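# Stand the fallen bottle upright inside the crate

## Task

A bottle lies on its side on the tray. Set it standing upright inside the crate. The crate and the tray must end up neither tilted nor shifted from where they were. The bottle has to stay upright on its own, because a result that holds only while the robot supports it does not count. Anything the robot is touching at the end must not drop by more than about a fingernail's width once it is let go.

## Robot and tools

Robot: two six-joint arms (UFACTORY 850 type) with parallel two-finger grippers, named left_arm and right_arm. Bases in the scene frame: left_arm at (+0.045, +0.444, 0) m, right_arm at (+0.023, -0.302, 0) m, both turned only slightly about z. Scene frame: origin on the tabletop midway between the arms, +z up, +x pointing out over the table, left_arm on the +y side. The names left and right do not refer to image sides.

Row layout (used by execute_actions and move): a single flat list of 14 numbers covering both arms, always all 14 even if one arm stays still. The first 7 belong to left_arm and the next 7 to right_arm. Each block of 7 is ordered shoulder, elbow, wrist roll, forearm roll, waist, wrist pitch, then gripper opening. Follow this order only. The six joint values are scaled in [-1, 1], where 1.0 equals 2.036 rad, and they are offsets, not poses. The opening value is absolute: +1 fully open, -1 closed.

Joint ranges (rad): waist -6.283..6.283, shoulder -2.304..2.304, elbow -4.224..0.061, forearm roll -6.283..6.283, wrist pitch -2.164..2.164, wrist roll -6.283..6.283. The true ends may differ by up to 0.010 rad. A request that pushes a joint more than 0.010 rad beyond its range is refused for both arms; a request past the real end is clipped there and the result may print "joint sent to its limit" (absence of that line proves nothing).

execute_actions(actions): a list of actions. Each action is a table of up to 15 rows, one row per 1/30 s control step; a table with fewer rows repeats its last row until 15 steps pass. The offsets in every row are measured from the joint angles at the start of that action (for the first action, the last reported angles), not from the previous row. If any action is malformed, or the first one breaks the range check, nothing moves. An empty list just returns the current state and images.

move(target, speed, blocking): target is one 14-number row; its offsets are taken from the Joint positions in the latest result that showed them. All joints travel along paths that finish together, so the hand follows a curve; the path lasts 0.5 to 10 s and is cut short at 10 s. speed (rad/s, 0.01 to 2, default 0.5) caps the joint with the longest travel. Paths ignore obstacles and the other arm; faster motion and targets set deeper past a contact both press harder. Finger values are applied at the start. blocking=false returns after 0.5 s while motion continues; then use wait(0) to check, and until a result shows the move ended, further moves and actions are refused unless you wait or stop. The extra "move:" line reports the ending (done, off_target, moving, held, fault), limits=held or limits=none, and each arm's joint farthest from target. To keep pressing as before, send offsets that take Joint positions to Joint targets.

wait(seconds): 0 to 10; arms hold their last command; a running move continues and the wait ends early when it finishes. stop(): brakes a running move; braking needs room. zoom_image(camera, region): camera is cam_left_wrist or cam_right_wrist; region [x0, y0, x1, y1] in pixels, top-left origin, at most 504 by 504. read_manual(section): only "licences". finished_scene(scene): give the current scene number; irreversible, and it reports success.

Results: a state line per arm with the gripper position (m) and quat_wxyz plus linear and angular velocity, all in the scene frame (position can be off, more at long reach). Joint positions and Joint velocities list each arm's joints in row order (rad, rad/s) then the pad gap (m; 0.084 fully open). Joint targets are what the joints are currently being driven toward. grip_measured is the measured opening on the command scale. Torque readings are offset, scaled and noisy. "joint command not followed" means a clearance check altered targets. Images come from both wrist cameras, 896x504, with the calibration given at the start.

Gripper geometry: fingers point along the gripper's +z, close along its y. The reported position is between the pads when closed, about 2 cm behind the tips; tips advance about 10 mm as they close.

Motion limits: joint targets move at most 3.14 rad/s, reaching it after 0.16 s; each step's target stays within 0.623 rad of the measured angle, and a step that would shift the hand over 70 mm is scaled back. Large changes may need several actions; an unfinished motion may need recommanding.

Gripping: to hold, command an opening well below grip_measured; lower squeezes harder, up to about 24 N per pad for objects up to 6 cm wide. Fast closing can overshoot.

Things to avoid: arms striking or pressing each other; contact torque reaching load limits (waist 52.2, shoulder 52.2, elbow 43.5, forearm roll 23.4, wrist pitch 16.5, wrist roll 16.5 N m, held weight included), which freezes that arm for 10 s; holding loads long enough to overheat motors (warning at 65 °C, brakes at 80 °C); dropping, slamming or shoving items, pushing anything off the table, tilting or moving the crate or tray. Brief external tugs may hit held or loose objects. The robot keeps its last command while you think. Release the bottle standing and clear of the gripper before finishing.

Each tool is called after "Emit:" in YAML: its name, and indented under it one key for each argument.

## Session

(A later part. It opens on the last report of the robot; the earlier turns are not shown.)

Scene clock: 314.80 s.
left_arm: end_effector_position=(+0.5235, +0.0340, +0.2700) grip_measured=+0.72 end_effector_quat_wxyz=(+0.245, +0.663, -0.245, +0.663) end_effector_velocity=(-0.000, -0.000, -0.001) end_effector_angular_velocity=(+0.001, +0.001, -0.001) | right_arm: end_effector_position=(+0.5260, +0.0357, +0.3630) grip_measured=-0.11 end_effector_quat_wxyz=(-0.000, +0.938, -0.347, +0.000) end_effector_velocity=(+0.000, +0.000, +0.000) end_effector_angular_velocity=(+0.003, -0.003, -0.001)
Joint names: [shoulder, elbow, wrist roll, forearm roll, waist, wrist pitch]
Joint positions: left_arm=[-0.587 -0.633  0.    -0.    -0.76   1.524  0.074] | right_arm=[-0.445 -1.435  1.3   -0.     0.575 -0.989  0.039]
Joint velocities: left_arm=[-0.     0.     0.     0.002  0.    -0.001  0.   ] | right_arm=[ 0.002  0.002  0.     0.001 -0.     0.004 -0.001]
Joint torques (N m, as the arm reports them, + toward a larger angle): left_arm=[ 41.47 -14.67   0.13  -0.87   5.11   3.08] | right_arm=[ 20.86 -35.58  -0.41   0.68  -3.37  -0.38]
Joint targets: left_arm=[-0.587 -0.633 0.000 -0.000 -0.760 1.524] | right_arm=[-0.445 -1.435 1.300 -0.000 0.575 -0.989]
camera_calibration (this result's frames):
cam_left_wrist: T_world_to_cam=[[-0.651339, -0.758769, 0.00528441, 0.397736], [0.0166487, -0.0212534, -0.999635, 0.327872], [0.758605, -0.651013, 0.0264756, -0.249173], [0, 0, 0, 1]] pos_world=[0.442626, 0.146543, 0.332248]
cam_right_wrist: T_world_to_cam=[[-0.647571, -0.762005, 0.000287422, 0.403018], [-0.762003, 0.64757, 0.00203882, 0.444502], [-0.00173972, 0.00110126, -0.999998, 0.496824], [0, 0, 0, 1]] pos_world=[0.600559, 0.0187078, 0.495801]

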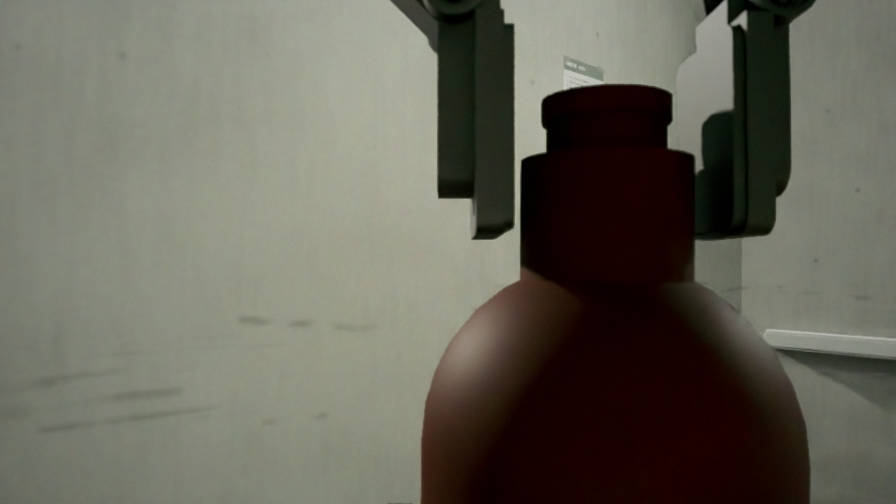

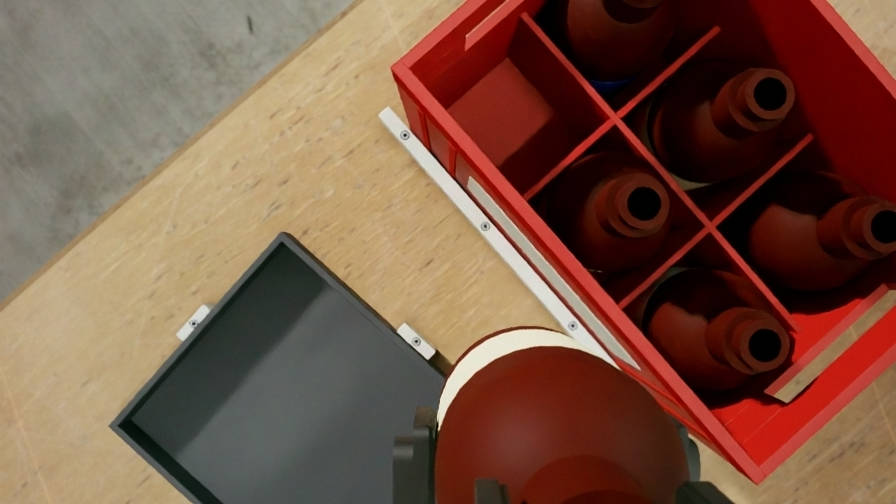

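Emit:
execute_actions:
  actions:
    - [[0,0,0,0,0,0,0, 0,0,0,0,0,0,-0.13],[0,0,0,0,0,0,0, 0,0,0,0,0,0,-0.16],[0,0,0,0,0,0,0, 0,0,0,0,0,0,-0.19],[0,0,0,0,0,0,0, 0,0,0,0,0,0,-0.21],[0,0,0,0,0,0,0, 0,0,0,0,0,0,-0.23],[0,0,0,0,0,0,0, 0,0,0,0,0,0,-0.25],[0,0,0,0,0,0,0, 0,0,0,0,0,0,-0.28],[0,0,0,0,0,0,0, 0,0,0,0,0,0,-0.32],[0,0,0,0,0,0,0, 0,0,0,0,0,0,-0.38],[0,0,0,0,0,0,0, 0,0,0,0,0,0,-0.46],[0,0,0,0,0,0,0, 0,0,0,0,0,0,-0.56],[0,0,0,0,0,0,0, 0,0,0,0,0,0,-0.68],[0,0,0,0,0,0,0, 0,0,0,0,0,0,-0.8]]

Scene clock: 318.83 s.
left_arm: end_effector_position=(+0.5235, +0.0341, +0.2700) grip_measured=+0.72 end_effector_quat_wxyz=(+0.245, +0.663, -0.245, +0.663) end_effector_velocity=(-0.000, +0.000, -0.000) end_effector_angular_velocity=(+0.001, +0.000, -0.001) | right_arm: end_effector_position=(+0.5259, +0.0357, +0.3630) grip_measured=-0.24 end_effector_quat_wxyz=(+0.000, +0.938, -0.347, +0.000) end_effector_velocity=(+0.000, +0.000, +0.000) end_effector_angular_velocity=(-0.001, -0.001, +0.002)
Joint names: [shoulder, elbow, wrist roll, forearm roll, waist, wrist pitch]
Joint positions: left_arm=[-0.587 -0.633 -0.    -0.    -0.76   1.524  0.074] | right_arm=[-0.445 -1.435  1.3   -0.     0.575 -0.99   0.034]
Joint velocities: left_arm=[-0.     0.     0.001  0.001  0.001 -0.    -0.   ] | right_arm=[-0.    -0.001 -0.    -0.002  0.001  0.     0.   ]
Joint torques (N m, as the arm reports them, + toward a larger angle): left_arm=[ 42.62 -15.16   0.25  -0.4    4.14   3.36] | right_arm=[ 26.66 -33.68  -0.27   0.79  -3.78  -0.06]
Joint targets: left_arm=[-0.587 -0.633 0.000 -0.000 -0.760 1.524] | right_arm=[-0.445 -1.435 1.300 -0.000 0.575 -0.989]
camera_calibration (this result's frames):
cam_left_wrist: T_world_to_cam=[[-0.65123, -0.758862, 0.00538435, 0.397715], [0.0164552, -0.021214, -0.99964, 0.327915], [0.758702, -0.650906, 0.0263024, -0.249161], [0, 0, 0, 1]] pos_world=[0.442647, 0.146587, 0.332209]
cam_right_wrist: T_world_to_cam=[[-0.647574, -0.762002, 0.000552784, 0.402845], [-0.762, 0.647574, 0.00209648, 0.444473], [-0.00195549, 0.000936405, -0.999998, 0.496942], [0, 0, 0, 1]] pos_world=[0.600532, 0.0186741, 0.495786]

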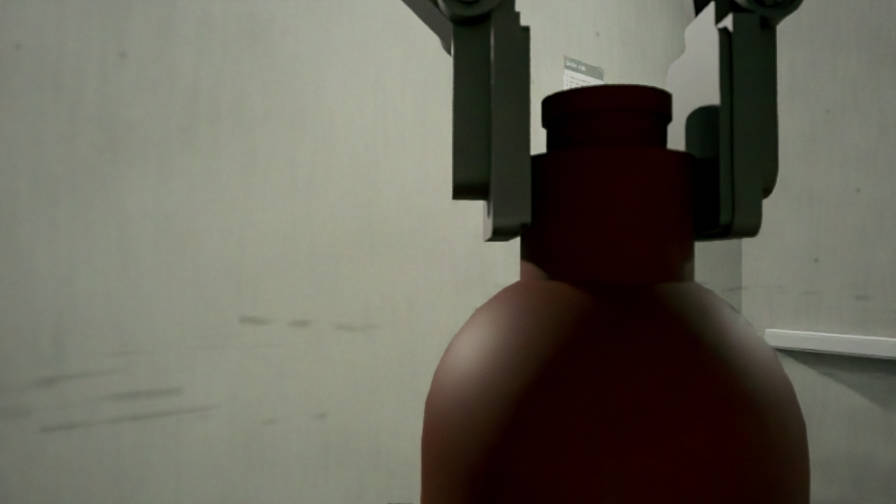

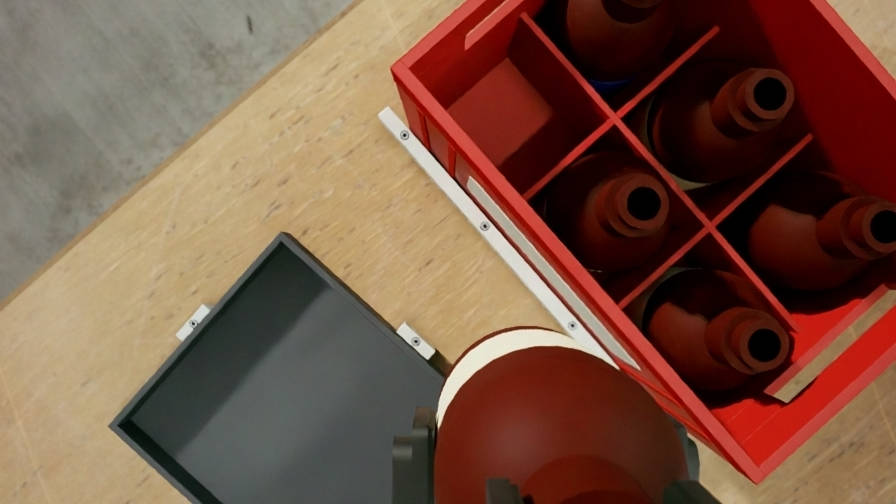

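Emit:
execute_actions:
  actions:
    - [[0,0,0,0,0,0,0.4, 0,0,0,0,0,0,-0.8],[0,0,0,0,0,0,0.6, 0,0,0,0,0,0,-0.8],[0,0,0,0,0,0,0.7, 0,0,0,0,0,0,-0.8],[0,0,0,0,0,0,0.74, 0,0,0,0,0,0,-0.8],[0,0,0,0,0,0,0.78, 0,0,0,0,0,0,-0.8],[0,0,0,0,0,0,0.82, 0,0,0,0,0,0,-0.8],[0,0,0,0,0,0,0.87, 0,0,0,0,0,0,-0.8],[0,0,0,0,0,0,0.92, 0,0,0,0,0,0,-0.8],[0,0,0,0,0,0,0.96, 0,0,0,0,0,0,-0.8],[0,0,0,0,0,0,1.0, 0,0,0,0,0,0,-0.8]]

Scene clock: 339.13 s.
left_arm: end_effector_position=(+0.5235, +0.0340, +0.2701) grip_measured=+1.00 end_effector_quat_wxyz=(+0.245, +0.663, -0.245, +0.663) end_effector_velocity=(-0.000, +0.001, -0.002) end_effector_angular_velocity=(+0.003, +0.004, +0.000) | right_arm: end_effector_position=(+0.5260, +0.0357, +0.3630) grip_measured=-0.24 end_effector_quat_wxyz=(-0.000, +0.938, -0.347, +0.000) end_effector_velocity=(+0.000, -0.000, +0.000) end_effector_angular_velocity=(-0.000, +0.001, -0.001)
Joint names: [shoulder, elbow, wrist roll, forearm roll, waist, wrist pitch]
Joint positions: left_arm=[-0.587 -0.633  0.    -0.    -0.76   1.524  0.084] | right_arm=[-0.445 -1.435  1.3   -0.     0.575 -0.989  0.034]
Joint velocities: left_arm=[-0.002  0.001 -0.001  0.001  0.001 -0.002  0.   ] | right_arm=[-0.    -0.     0.     0.    -0.001 -0.001 -0.   ]
Joint torques (N m, as the arm reports them, + toward a larger angle): left_arm=[ 39.61 -13.71   0.14  -0.84   5.4    2.37] | right_arm=[ 29.47 -35.98  -0.54   1.25  -4.62  -0.5 ]
Joint targets: left_arm=[-0.587 -0.633 -0.000 -0.000 -0.760 1.524] | right_arm=[-0.445 -1.435 1.300 -0.000 0.575 -0.990]
camera_calibration (this result's frames):
cam_left_wrist: T_world_to_cam=[[-0.651363, -0.758748, 0.0052759, 0.397737], [0.0169388, -0.0214923, -0.999626, 0.32785], [0.758577, -0.65103, 0.0268516, -0.249299], [0, 0, 0, 1]] pos_world=[0.442631, 0.146527, 0.332323]
cam_right_wrist: T_world_to_cam=[[-0.647567, -0.762008, 0.000323158, 0.403], [-0.762006, 0.647566, 0.00205416, 0.444493], [-0.00177456, 0.00108396, -0.999998, 0.496784], [0, 0, 0, 1]] pos_world=[0.600558, 0.018712, 0.495739]

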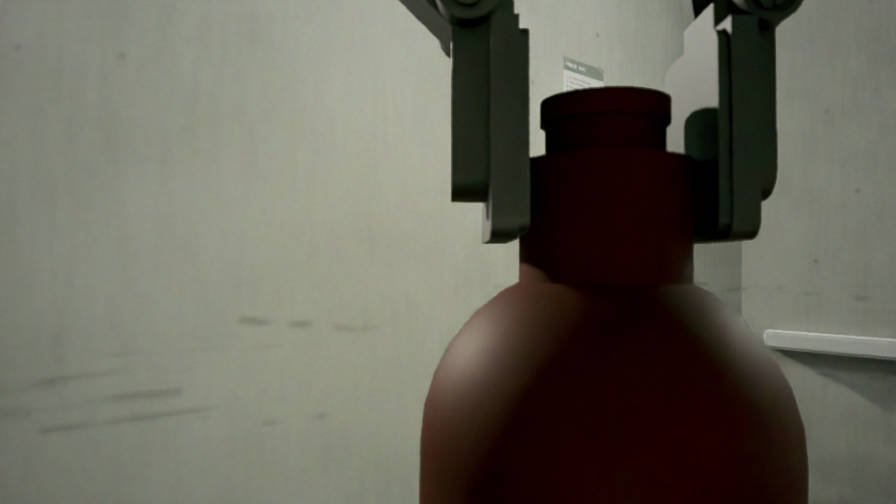

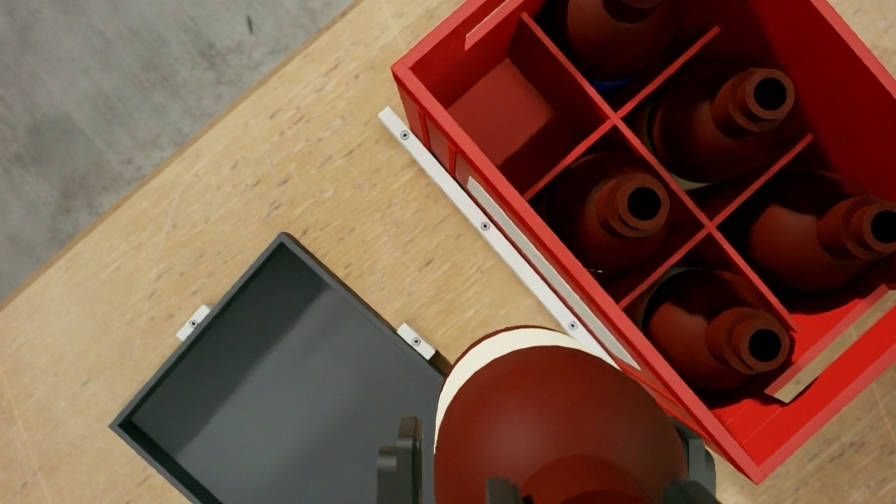

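Emit:
move:
  target: [0.0737, 0.0737, 0, 0, 0, -0.113, 1, -0.07602, -0.08962, -0.08497, 0, -0.11424, -0.0138, -0.8]
  speed: 0.3

Scene clock: 344.37 s.
left_arm: end_effector_position=(+0.4800, +0.0713, +0.2430) grip_measured=+1.00 end_effector_quat_wxyz=(+0.215, +0.735, -0.272, +0.583) end_effector_velocity=(+0.001, -0.000, +0.001) end_effector_angular_velocity=(-0.002, -0.002, -0.000) | right_arm: end_effector_position=(+0.6417, -0.0698, +0.3452) grip_measured=-0.24 end_effector_quat_wxyz=(+0.000, +0.927, -0.374, +0.000) end_effector_velocity=(+0.001, -0.002, -0.002) end_effector_angular_velocity=(-0.003, +0.000, -0.001)
Joint names: [shoulder, elbow, wrist roll, forearm roll, waist, wrist pitch]
Joint positions: left_arm=[-0.437 -0.483  0.    -0.    -0.76   1.294  0.084] | right_arm=[-0.6   -1.617  1.127 -0.     0.343 -1.018  0.034]
Joint velocities: left_arm=[ 0.002 -0.001 -0.     0.    -0.    -0.001 -0.   ] | right_arm=[-0.002  0.001 -0.001 -0.003 -0.003  0.002 -0.   ]
Joint torques (N m, as the arm reports them, + toward a larger angle): left_arm=[ 32.83 -13.59   0.15  -0.94   5.45   2.33] | right_arm=[ 31.21 -36.58  -0.33   0.49  -3.25  -0.88]
Joint targets: left_arm=[-0.437 -0.483 0.000 -0.000 -0.760 1.294] | right_arm=[-0.600 -1.617 1.127 -0.000 0.342 -1.017]
move: done; limits=none; left_arm: farthest joint: the elbow, 0.001 radians from its target (0.150 radians at the start); right_arm: farthest joint: the waist, 0.000 radians from its target (0.232 radians at the start)
camera_calibration (this result's frames):
cam_left_wrist: T_world_to_cam=[[-0.65044, -0.759539, 0.00536844, 0.397414], [-0.156628, 0.127208, -0.979431, 0.370064], [0.743233, -0.637902, -0.201706, -0.12928], [0, 0, 0, 1]] pos_world=[0.412541, 0.172309, 0.334242]
cam_right_wrist: T_world_to_cam=[[-0.691504, -0.722372, 0.000633399, 0.428396], [-0.72237, 0.691503, 0.0021825, 0.578598], [-0.00201457, 0.00105166, -0.999997, 0.479477], [0, 0, 0, 1]] pos_world=[0.715166, -0.0911453, 0.477942]

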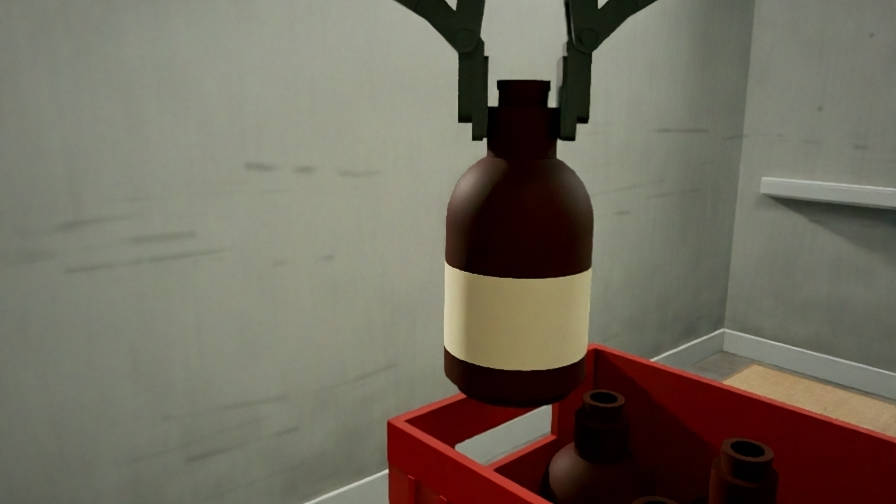

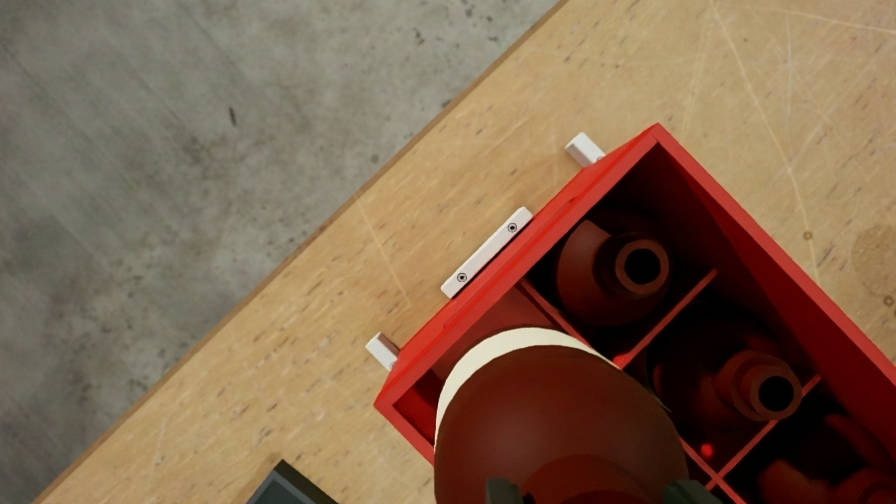

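Emit:
zoom_image:
  camera: "cam_right_wrist"
  region: [360, 250, 660, 504]

Region (360, 250, 660, 504) of cam_right_wrist's 896x504 image, scaled by 1.680, with more detail than that image has; it fills the top 427 rows of this view, and the rest is white.

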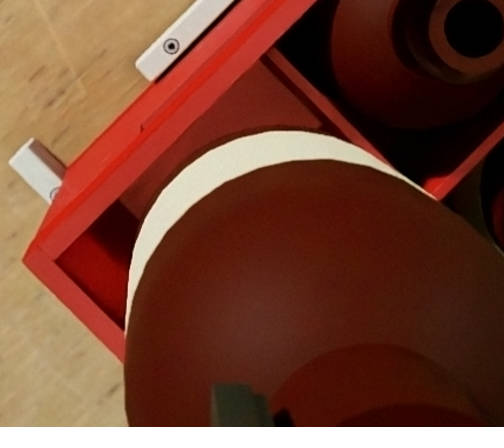

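Emit:
move:
  target: [0, 0, 0, 0, 0, 0, 1, -0.00036, 0.01845, 0.00244, 0, 0.00244, 0.01881, -0.8]
  speed: 0.15

Scene clock: 375.73 s.
left_arm: end_effector_position=(+0.4800, +0.0713, +0.2430) grip_measured=+1.00 end_effector_quat_wxyz=(+0.215, +0.735, -0.272, +0.583) end_effector_velocity=(+0.000, -0.001, +0.001) end_effector_angular_velocity=(-0.001, -0.001, -0.002) | right_arm: end_effector_position=(+0.6371, -0.0680, +0.3283) grip_measured=-0.24 end_effector_quat_wxyz=(+0.000, +0.927, -0.374, +0.000) end_effector_velocity=(+0.000, -0.001, -0.001) end_effector_angular_velocity=(+0.000, -0.000, -0.001)
Joint names: [shoulder, elbow, wrist roll, forearm roll, waist, wrist pitch]
Joint positions: left_arm=[-0.437 -0.483  0.    -0.    -0.76   1.294  0.084] | right_arm=[-0.6   -1.58   1.132 -0.     0.348 -0.979  0.034]
Joint velocities: left_arm=[ 0.    -0.001  0.     0.002  0.     0.     0.   ] | right_arm=[-0.     0.001  0.     0.    -0.001  0.002  0.   ]
Joint torques (N m, as the arm reports them, + toward a larger angle): left_arm=[ 33.4  -13.63   0.12  -0.89   4.8    2.28] | right_arm=[ 29.28 -36.56  -0.22   0.61  -0.87  -0.67]
Joint targets: left_arm=[-0.437 -0.483 0.000 -0.000 -0.760 1.294] | right_arm=[-0.601 -1.580 1.132 -0.000 0.348 -0.979]
move: done; limits=none; left_arm: farthest joint: the waist, 0.000 radians from its target (0.000 radians at the start); right_arm: farthest joint: the waist, 0.000 radians from its target (0.006 radians at the start)
camera_calibration (this result's frames):
cam_left_wrist: T_world_to_cam=[[-0.65044, -0.759539, 0.00536848, 0.397414], [-0.156628, 0.127208, -0.979431, 0.370064], [0.743233, -0.637902, -0.201706, -0.129279], [0, 0, 0, 1]] pos_world=[0.412541, 0.172309, 0.334242]
cam_right_wrist: T_world_to_cam=[[-0.691511, -0.722366, 0.000454211, 0.426515], [-0.722364, 0.69151, 0.00210848, 0.57411], [-0.00183718, 0.00112993, -0.999998, 0.46249], [0, 0, 0, 1]] pos_world=[0.710506, -0.0894254, 0.461085]

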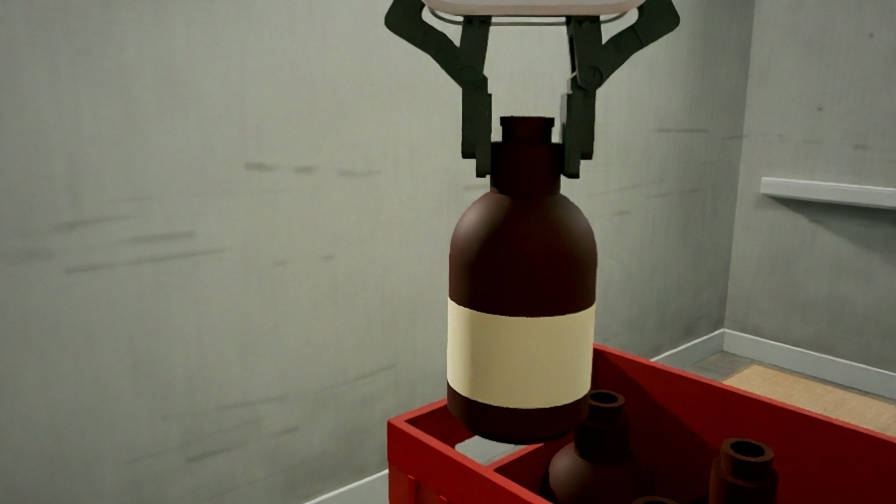

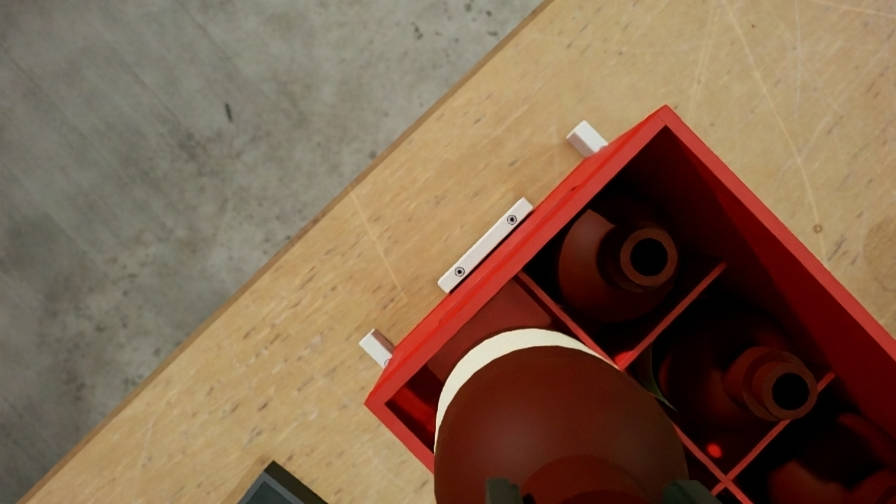

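Emit:
zoom_image:
  camera: "cam_right_wrist"
  region: [360, 250, 660, 504]

Region (360, 250, 660, 504) of cam_right_wrist's 896x504 image, scaled by 1.680, with more detail than that image has; it fills the top 427 rows of this view, and the rest is white.

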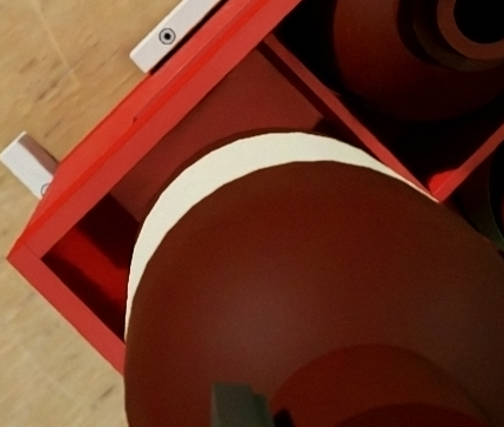

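Emit:
move:
  target: [0, 0, 0, 0, 0, 0, 1, -0.03409, 0.03944, 0, 0, 0, 0.07353, -0.8]
  speed: 0.25

Scene clock: 385.10 s.
left_arm: end_effector_position=(+0.4800, +0.0713, +0.2430) grip_measured=+1.00 end_effector_quat_wxyz=(+0.215, +0.735, -0.272, +0.583) end_effector_velocity=(+0.000, +0.000, +0.000) end_effector_angular_velocity=(-0.001, -0.000, +0.002) | right_arm: end_effector_position=(+0.6372, -0.0679, +0.2487) grip_measured=-0.24 end_effector_quat_wxyz=(-0.000, +0.927, -0.374, +0.000) end_effector_velocity=(-0.002, -0.001, -0.003) end_effector_angular_velocity=(-0.003, +0.006, -0.000)
Joint names: [shoulder, elbow, wrist roll, forearm roll, waist, wrist pitch]
Joint positions: left_arm=[-0.437 -0.483  0.    -0.    -0.76   1.294  0.084] | right_arm=[-0.67  -1.5    1.132 -0.     0.348 -0.83   0.034]
Joint velocities: left_arm=[ 0.    -0.    -0.001 -0.002 -0.     0.     0.   ] | right_arm=[-0.002  0.003  0.    -0.001 -0.    -0.002 -0.   ]
Joint torques (N m, as the arm reports them, + toward a larger angle): left_arm=[ 33.86 -13.65   0.07  -1.14   5.41   2.26] | right_arm=[ 32.11 -34.81  -0.29   0.64  -4.25  -0.75]
Joint targets: left_arm=[-0.437 -0.483 0.000 -0.000 -0.760 1.294] | right_arm=[-0.670 -1.500 1.132 -0.000 0.348 -0.830]
move: done; limits=none; left_arm: farthest joint: the waist, 0.000 radians from its target (0.000 radians at the start); right_arm: farthest joint: the waist, 0.000 radians from its target (0.000 radians at the start)
camera_calibration (this result's frames):
cam_left_wrist: T_world_to_cam=[[-0.65044, -0.759539, 0.00536839, 0.397414], [-0.156628, 0.127208, -0.979431, 0.370064], [0.743233, -0.637902, -0.201706, -0.129279], [0, 0, 0, 1]] pos_world=[0.412541, 0.172309, 0.334242]
cam_right_wrist: T_world_to_cam=[[-0.691482, -0.722394, -0.0000547128, 0.426835], [-0.722393, 0.69148, 0.00190951, 0.57442], [-0.00134159, 0.00135992, -0.999998, 0.382518], [0, 0, 0, 1]] pos_world=[0.710619, -0.0893771, 0.381444]

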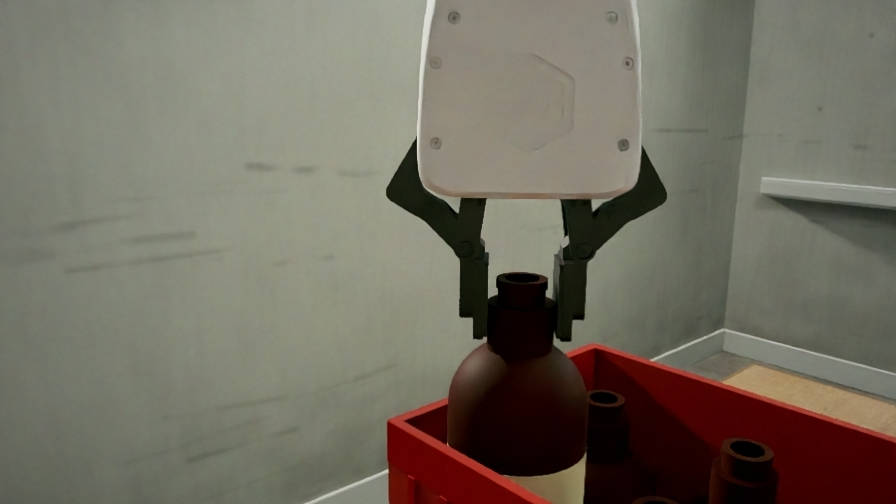

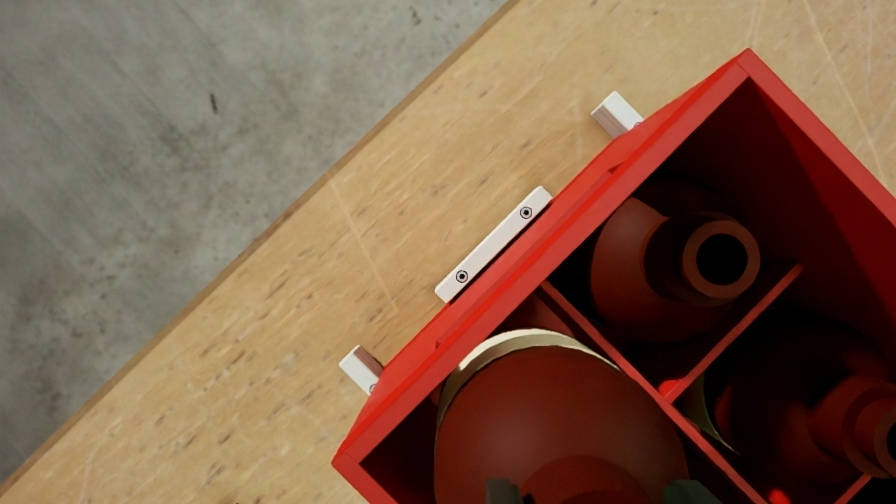

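Emit:
move:
  target: [0, 0, 0, 0, 0, -0.064, 1, -0.04646, 0.02019, 0, 0, 0, 0.06665, -0.8]
  speed: 0.22

Scene clock: 398.33 s.
left_arm: end_effector_position=(+0.4730, +0.0773, +0.2126) grip_measured=+1.00 end_effector_quat_wxyz=(+0.197, +0.771, -0.285, +0.534) end_effector_velocity=(+0.001, +0.000, -0.000) end_effector_angular_velocity=(+0.000, +0.001, +0.003) | right_arm: end_effector_position=(+0.6375, -0.0678, +0.1703) grip_measured=-0.24 end_effector_quat_wxyz=(-0.000, +0.927, -0.374, +0.001) end_effector_velocity=(-0.001, -0.001, -0.002) end_effector_angular_velocity=(-0.002, +0.003, +0.001)
Joint names: [shoulder, elbow, wrist roll, forearm roll, waist, wrist pitch]
Joint positions: left_arm=[-0.437 -0.483  0.    -0.    -0.76   1.164  0.084] | right_arm=[-0.764 -1.459  1.132 -0.     0.348 -0.694  0.034]
Joint velocities: left_arm=[-0.001 -0.001 -0.    -0.002  0.001 -0.001 -0.   ] | right_arm=[-0.002  0.002  0.    -0.002 -0.001  0.001 -0.   ]
Joint torques (N m, as the arm reports them, + toward a larger angle): left_arm=[ 33.43 -13.39   0.09  -1.04   5.06   2.19] | right_arm=[ 30.   -33.39  -0.12   1.67  -7.95  -0.51]
Joint targets: left_arm=[-0.437 -0.483 0.000 -0.000 -0.760 1.164] | right_arm=[-0.764 -1.459 1.132 -0.000 0.348 -0.694]
move: done; limits=none; left_arm: farthest joint: the waist, 0.000 radians from its target (0.000 radians at the start); right_arm: farthest joint: the shoulder, 0.001 radians from its target (0.095 radians at the start)
camera_calibration (this result's frames):
cam_left_wrist: T_world_to_cam=[[-0.649915, -0.759989, 0.00529534, 0.39738], [-0.251868, 0.208804, -0.944967, 0.369812], [0.717059, -0.615482, -0.327122, -0.0890553], [0, 0, 0, 1]] pos_world=[0.415265, 0.169974, 0.318224]
cam_right_wrist: T_world_to_cam=[[-0.691458, -0.722417, -0.00069312, 0.427201], [-0.722417, 0.691456, 0.00165448, 0.574745], [-0.000715958, 0.00164472, -0.999998, 0.303728], [0, 0, 0, 1]] pos_world=[0.710814, -0.0892932, 0.303073]

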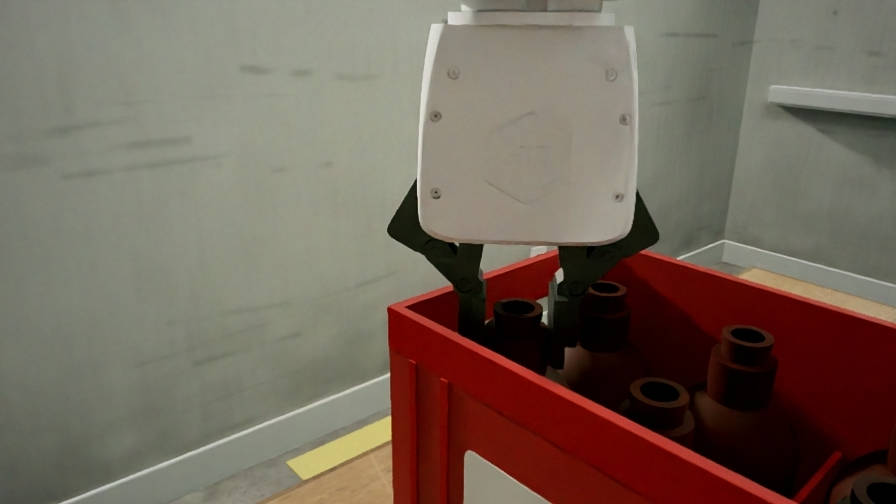

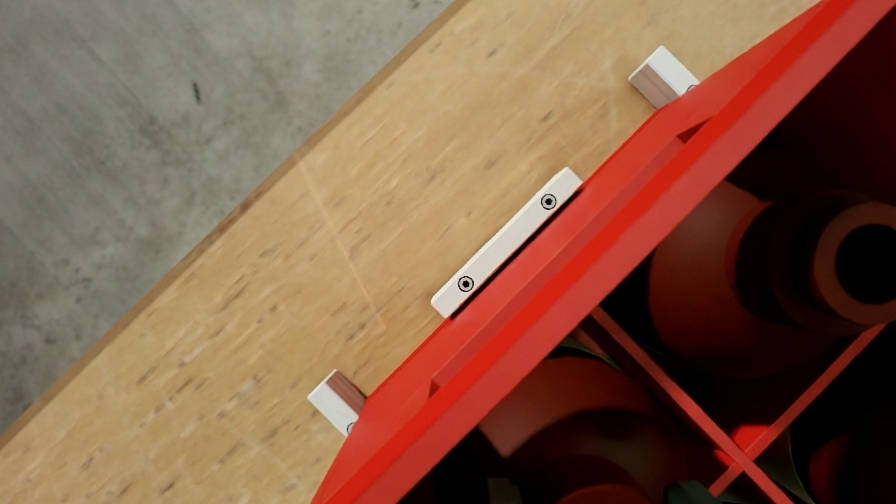

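Emit:
zoom_image:
  camera: "cam_right_wrist"
  region: [716, 170, 896, 350]

Emit:
zoom_image:
  camera: "cam_left_wrist"
  region: [380, 200, 800, 460]

Region (716, 170, 896, 350) of cam_right_wrist's 896x504 image, scaled by 2.800, with more detail than that image has.

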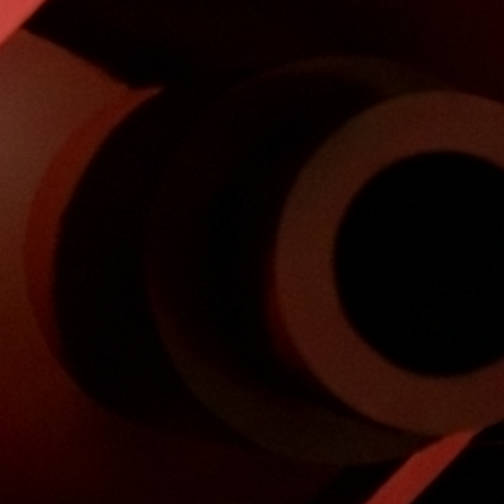

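Region (380, 200, 800, 460) of cam_left_wrist's 896x504 image, scaled by 1.200, with more detail than that image has; it fills the top 312 rows of this view, and the rest is white.

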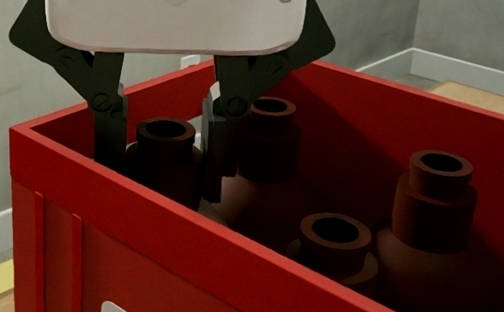

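Emit:
execute_actions:
  actions:
    - [[0,0,0,0,0,0,1, -0.0005,0.0001,0,0,0,0.0005,-0.8],[0,0,0,0,0,0,1, -0.0009,0.0002,0,0,0,0.0011,-0.8],[0,0,0,0,0,0,1, -0.0016,0.00035,0,0,0,0.0018,-0.8],[0,0,0,0,0,0,1, -0.0023,0.0005,0,0,0,0.0027,-0.8],[0,0,0,0,0,0,1, -0.0031,0.0007,0,0,0,0.0036,-0.8],[0,0,0,0,0,0,1, -0.0039,0.00085,0,0,0,0.0045,-0.8],[0,0,0,0,0,0,1, -0.0046,0.001,0,0,0,0.0054,-0.8],[0,0,0,0,0,0,1, -0.0053,0.00116,0,0,0,0.0062,-0.8],[0,0,0,0,0,0,1, -0.0059,0.0013,0,0,0,0.0069,-0.8],[0,0,0,0,0,0,1, -0.0064,0.0014,0,0,0,0.0075,-0.8],[0,0,0,0,0,0,1, -0.0067,0.00147,0,0,0,0.0079,-0.8],[0,0,0,0,0,0,1, -0.00694,0.00152,0,0,0,0.0081,-0.8]]

Scene clock: 412.20 s.
left_arm: end_effector_position=(+0.4730, +0.0773, +0.2126) grip_measured=+1.00 end_effector_quat_wxyz=(+0.197, +0.771, -0.285, +0.534) end_effector_velocity=(+0.001, -0.000, +0.001) end_effector_angular_velocity=(-0.001, -0.001, +0.001) | right_arm: end_effector_position=(+0.6372, -0.0679, +0.1598) grip_measured=-0.24 end_effector_quat_wxyz=(-0.000, +0.927, -0.374, +0.000) end_effector_velocity=(+0.002, +0.000, -0.000) end_effector_angular_velocity=(+0.002, -0.005, -0.000)
Joint names: [shoulder, elbow, wrist roll, forearm roll, waist, wrist pitch]
Joint positions: left_arm=[-0.437 -0.483  0.    -0.    -0.76   1.164  0.084] | right_arm=[-0.778 -1.456  1.132 -0.     0.348 -0.678  0.034]
Joint velocities: left_arm=[ 0.001 -0.001  0.    -0.001 -0.     0.     0.   ] | right_arm=[-0.001 -0.001 -0.    -0.    -0.001  0.005 -0.   ]
Joint torques (N m, as the arm reports them, + toward a larger angle): left_arm=[ 33.29 -13.55   0.08  -0.86   5.11   2.22] | right_arm=[ 31.3  -35.02  -0.05   0.38  -6.83  -0.55]
Joint targets: left_arm=[-0.437 -0.483 0.000 -0.000 -0.760 1.164] | right_arm=[-0.778 -1.456 1.132 -0.000 0.348 -0.678]
camera_calibration (this result's frames):
cam_left_wrist: T_world_to_cam=[[-0.649915, -0.759989, 0.00529537, 0.39738], [-0.251869, 0.208805, -0.944967, 0.369812], [0.717059, -0.615482, -0.327122, -0.0890552], [0, 0, 0, 1]] pos_world=[0.415265, 0.169974, 0.318224]
cam_right_wrist: T_world_to_cam=[[-0.691454, -0.722421, 0.000163296, 0.426757], [-0.722419, 0.691452, 0.00206359, 0.574557], [-0.00160369, 0.00130891, -0.999998, 0.293825], [0, 0, 0, 1]] pos_world=[0.710624, -0.0893652, 0.292569]

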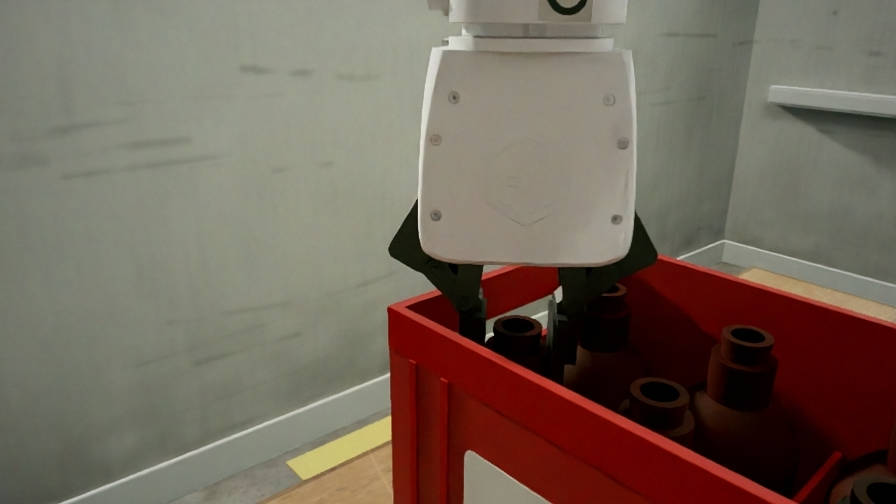

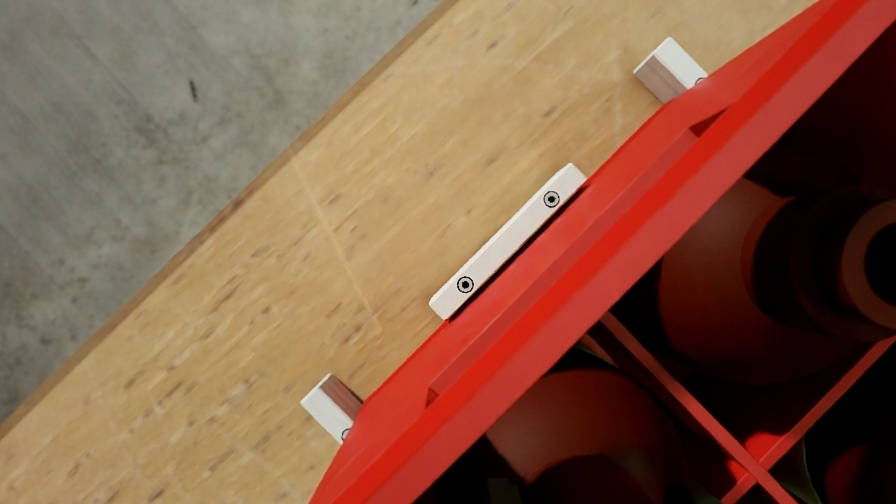

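Emit:
zoom_image:
  camera: "cam_left_wrist"
  region: [440, 260, 720, 440]

Region (440, 260, 720, 440) of cam_left_wrist's 896x504 image, scaled by 1.800, with more detail than that image has; it fills the top 324 rows of this view, and the rest is white.

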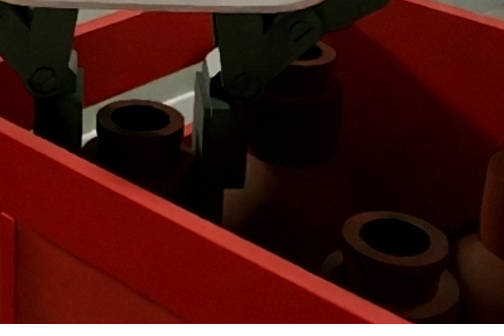

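Emit:
execute_actions:
  actions:
    - [[0,0,0,0,0,0,1, -0.0002,0.00004,0,0,0,0.00025,-0.8],[0,0,0,0,0,0,1, -0.0005,0.0001,0,0,0,0.0006,-0.8],[0,0,0,0,0,0,1, -0.0009,0.00017,0,0,0,0.0011,-0.8],[0,0,0,0,0,0,1, -0.0013,0.00025,0,0,0,0.00155,-0.8],[0,0,0,0,0,0,1, -0.0016,0.0003,0,0,0,0.0019,-0.8],[0,0,0,0,0,0,1, -0.0018,0.00034,0,0,0,0.00215,-0.8],[0,0,0,0,0,0,1, -0.0018,0.00034,0,0,0,0.00215,-0.6],[0,0,0,0,0,0,1, -0.0018,0.00034,0,0,0,0.00215,-0.4],[0,0,0,0,0,0,1, -0.0018,0.00034,0,0,0,0.00215,-0.28],[0,0,0,0,0,0,1, -0.0018,0.00034,0,0,0,0.00215,-0.22],[0,0,0,0,0,0,1, -0.0018,0.00034,0,0,0,0.00215,-0.17],[0,0,0,0,0,0,1, -0.0018,0.00034,0,0,0,0.00215,-0.12],[0,0,0,0,0,0,1, -0.0018,0.00034,0,0,0,0.00215,-0.07],[0,0,0,0,0,0,1, -0.0018,0.00034,0,0,0,0.00215,-0.03],[0,0,0,0,0,0,1, -0.0018,0.00034,0,0,0,0.00215,0.0]]

Scene clock: 426.97 s.
left_arm: end_effector_position=(+0.4730, +0.0773, +0.2126) grip_measured=+1.00 end_effector_quat_wxyz=(+0.197, +0.771, -0.285, +0.534) end_effector_velocity=(+0.000, -0.000, +0.000) end_effector_angular_velocity=(-0.000, -0.001, +0.000) | right_arm: end_effector_position=(+0.6374, -0.0679, +0.1574) grip_measured=-0.04 end_effector_quat_wxyz=(-0.000, +0.927, -0.374, +0.000) end_effector_velocity=(-0.002, -0.001, -0.002) end_effector_angular_velocity=(-0.002, +0.006, -0.001)
Joint names: [shoulder, elbow, wrist roll, forearm roll, waist, wrist pitch]
Joint positions: left_arm=[-0.437 -0.483  0.    -0.    -0.76   1.164  0.084] | right_arm=[-0.781 -1.456  1.132 -0.     0.348 -0.673  0.042]
Joint velocities: left_arm=[ 0. -0.  0. -0. -0.  0. -0.] | right_arm=[-0.002  0.002  0.     0.001 -0.    -0.002  0.044]
Joint torques (N m, as the arm reports them, + toward a larger angle): left_arm=[ 33.12 -13.5    0.09  -0.89   5.23   2.18] | right_arm=[ 32.07 -32.25  -0.15  -0.39  -5.6   -0.96]
Joint targets: left_arm=[-0.437 -0.483 0.000 -0.000 -0.760 1.164] | right_arm=[-0.781 -1.455 1.132 -0.000 0.348 -0.673]
camera_calibration (this result's frames):
cam_left_wrist: T_world_to_cam=[[-0.649915, -0.759989, 0.00529524, 0.39738], [-0.251869, 0.208805, -0.944967, 0.369812], [0.717059, -0.615482, -0.327123, -0.0890551], [0, 0, 0, 1]] pos_world=[0.415265, 0.169974, 0.318224]
cam_right_wrist: T_world_to_cam=[[-0.691454, -0.72242, -0.000393426, 0.427018], [-0.72242, 0.691452, 0.00180252, 0.574684], [-0.00103014, 0.00153058, -0.999998, 0.291107], [0, 0, 0, 1]] pos_world=[0.710726, -0.0893263, 0.290238]

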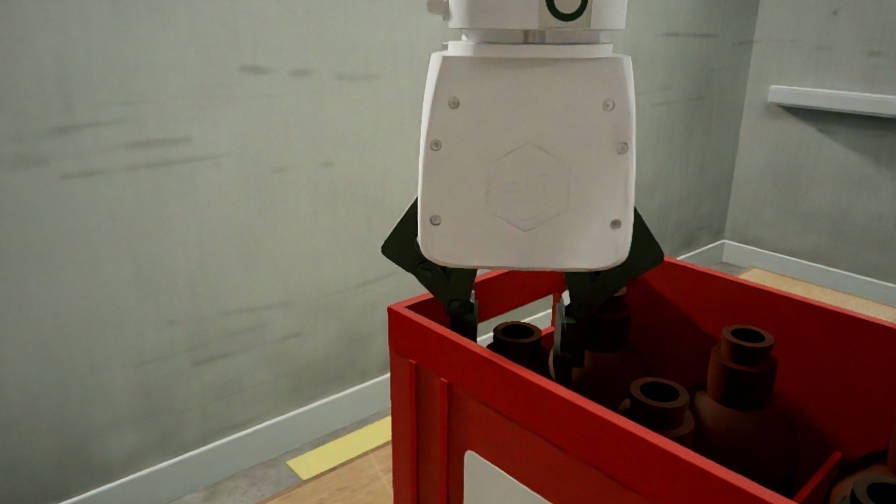

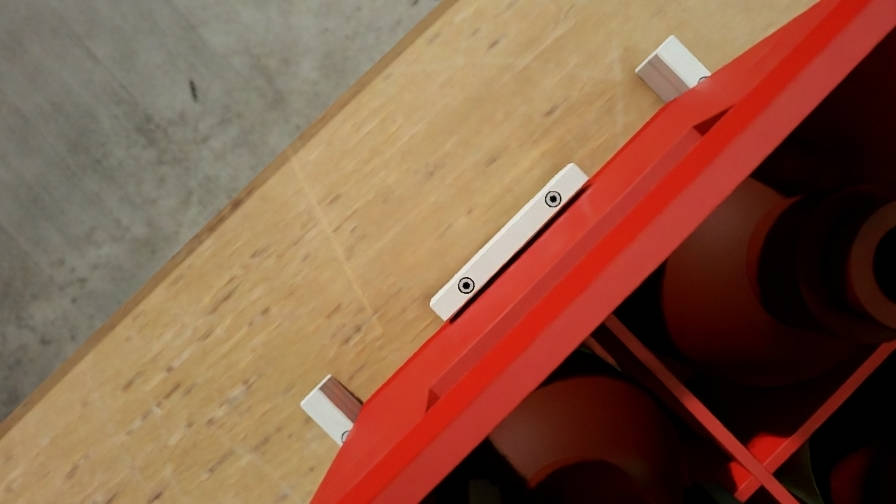

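Emit:
move:
  target: [0, 0, 0, 0, 0, 0, 1, 0.0422, -0.01381, 0, 0, 0, -0.05601, 0.0]
  speed: 0.3

Scene clock: 431.67 s.
left_arm: end_effector_position=(+0.4730, +0.0773, +0.2126) grip_measured=+1.00 end_effector_quat_wxyz=(+0.197, +0.771, -0.285, +0.534) end_effector_velocity=(+0.001, -0.000, +0.001) end_effector_angular_velocity=(-0.002, -0.002, +0.000) | right_arm: end_effector_position=(+0.6371, -0.0680, +0.2247) grip_measured=-0.01 end_effector_quat_wxyz=(-0.000, +0.927, -0.374, +0.000) end_effector_velocity=(+0.001, -0.000, +0.002) end_effector_angular_velocity=(+0.000, -0.003, +0.001)
Joint names: [shoulder, elbow, wrist roll, forearm roll, waist, wrist pitch]
Joint positions: left_arm=[-0.437 -0.483  0.    -0.    -0.76   1.164  0.084] | right_arm=[-0.696 -1.483  1.132 -0.     0.348 -0.787  0.044]
Joint velocities: left_arm=[ 0.001 -0.001 -0.     0.     0.     0.001 -0.   ] | right_arm=[ 0.002 -0.002 -0.    -0.001 -0.001 -0.001  0.   ]
Joint torques (N m, as the arm reports them, + toward a larger angle): left_arm=[ 32.92 -13.61   0.07  -0.79   5.08   2.2 ] | right_arm=[ 30.93 -33.19  -0.14   1.45  -5.23  -0.7 ]
Joint targets: left_arm=[-0.437 -0.483 0.000 -0.000 -0.760 1.164] | right_arm=[-0.695 -1.484 1.132 -0.000 0.348 -0.787]
move: done; limits=none; left_arm: farthest joint: the waist, 0.000 radians from its target (0.000 radians at the start); right_arm: farthest joint: the shoulder, 0.001 radians from its target (0.086 radians at the start)
camera_calibration (this result's frames):
cam_left_wrist: T_world_to_cam=[[-0.649915, -0.759989, 0.00529506, 0.397381], [-0.251868, 0.208805, -0.944967, 0.369812], [0.717059, -0.615482, -0.327122, -0.0890553], [0, 0, 0, 1]] pos_world=[0.415265, 0.169974, 0.318224]
cam_right_wrist: T_world_to_cam=[[-0.69147, -0.722405, 0.000290738, 0.426661], [-0.722403, 0.691469, 0.00208398, 0.574387], [-0.00170651, 0.00123098, -0.999998, 0.35874], [0, 0, 0, 1]] pos_world=[0.710574, -0.089391, 0.357418]

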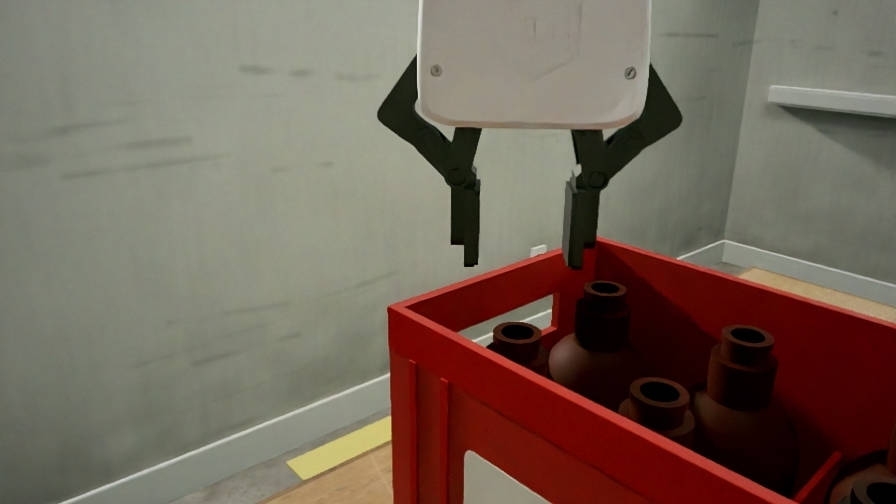

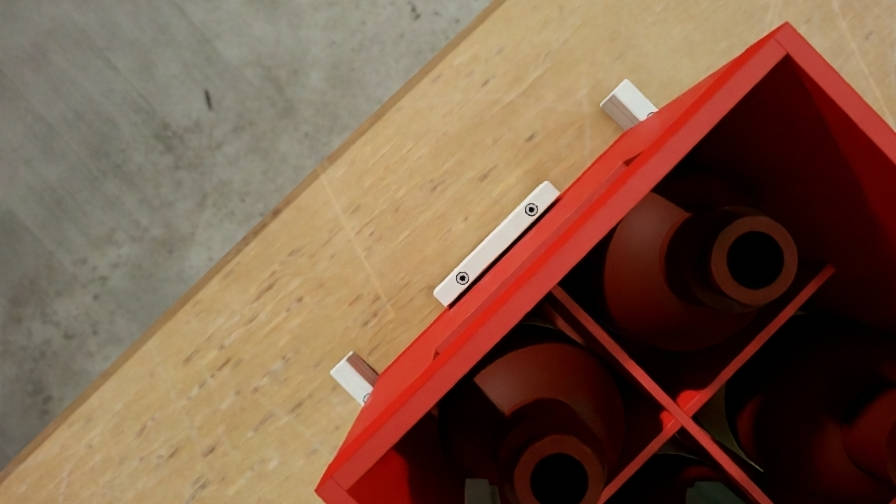

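The bottle stands upright in the empty cell and both grippers are clear of it.

Emit:
finished_scene:
  scene: 1

The scene is finished: the task was done.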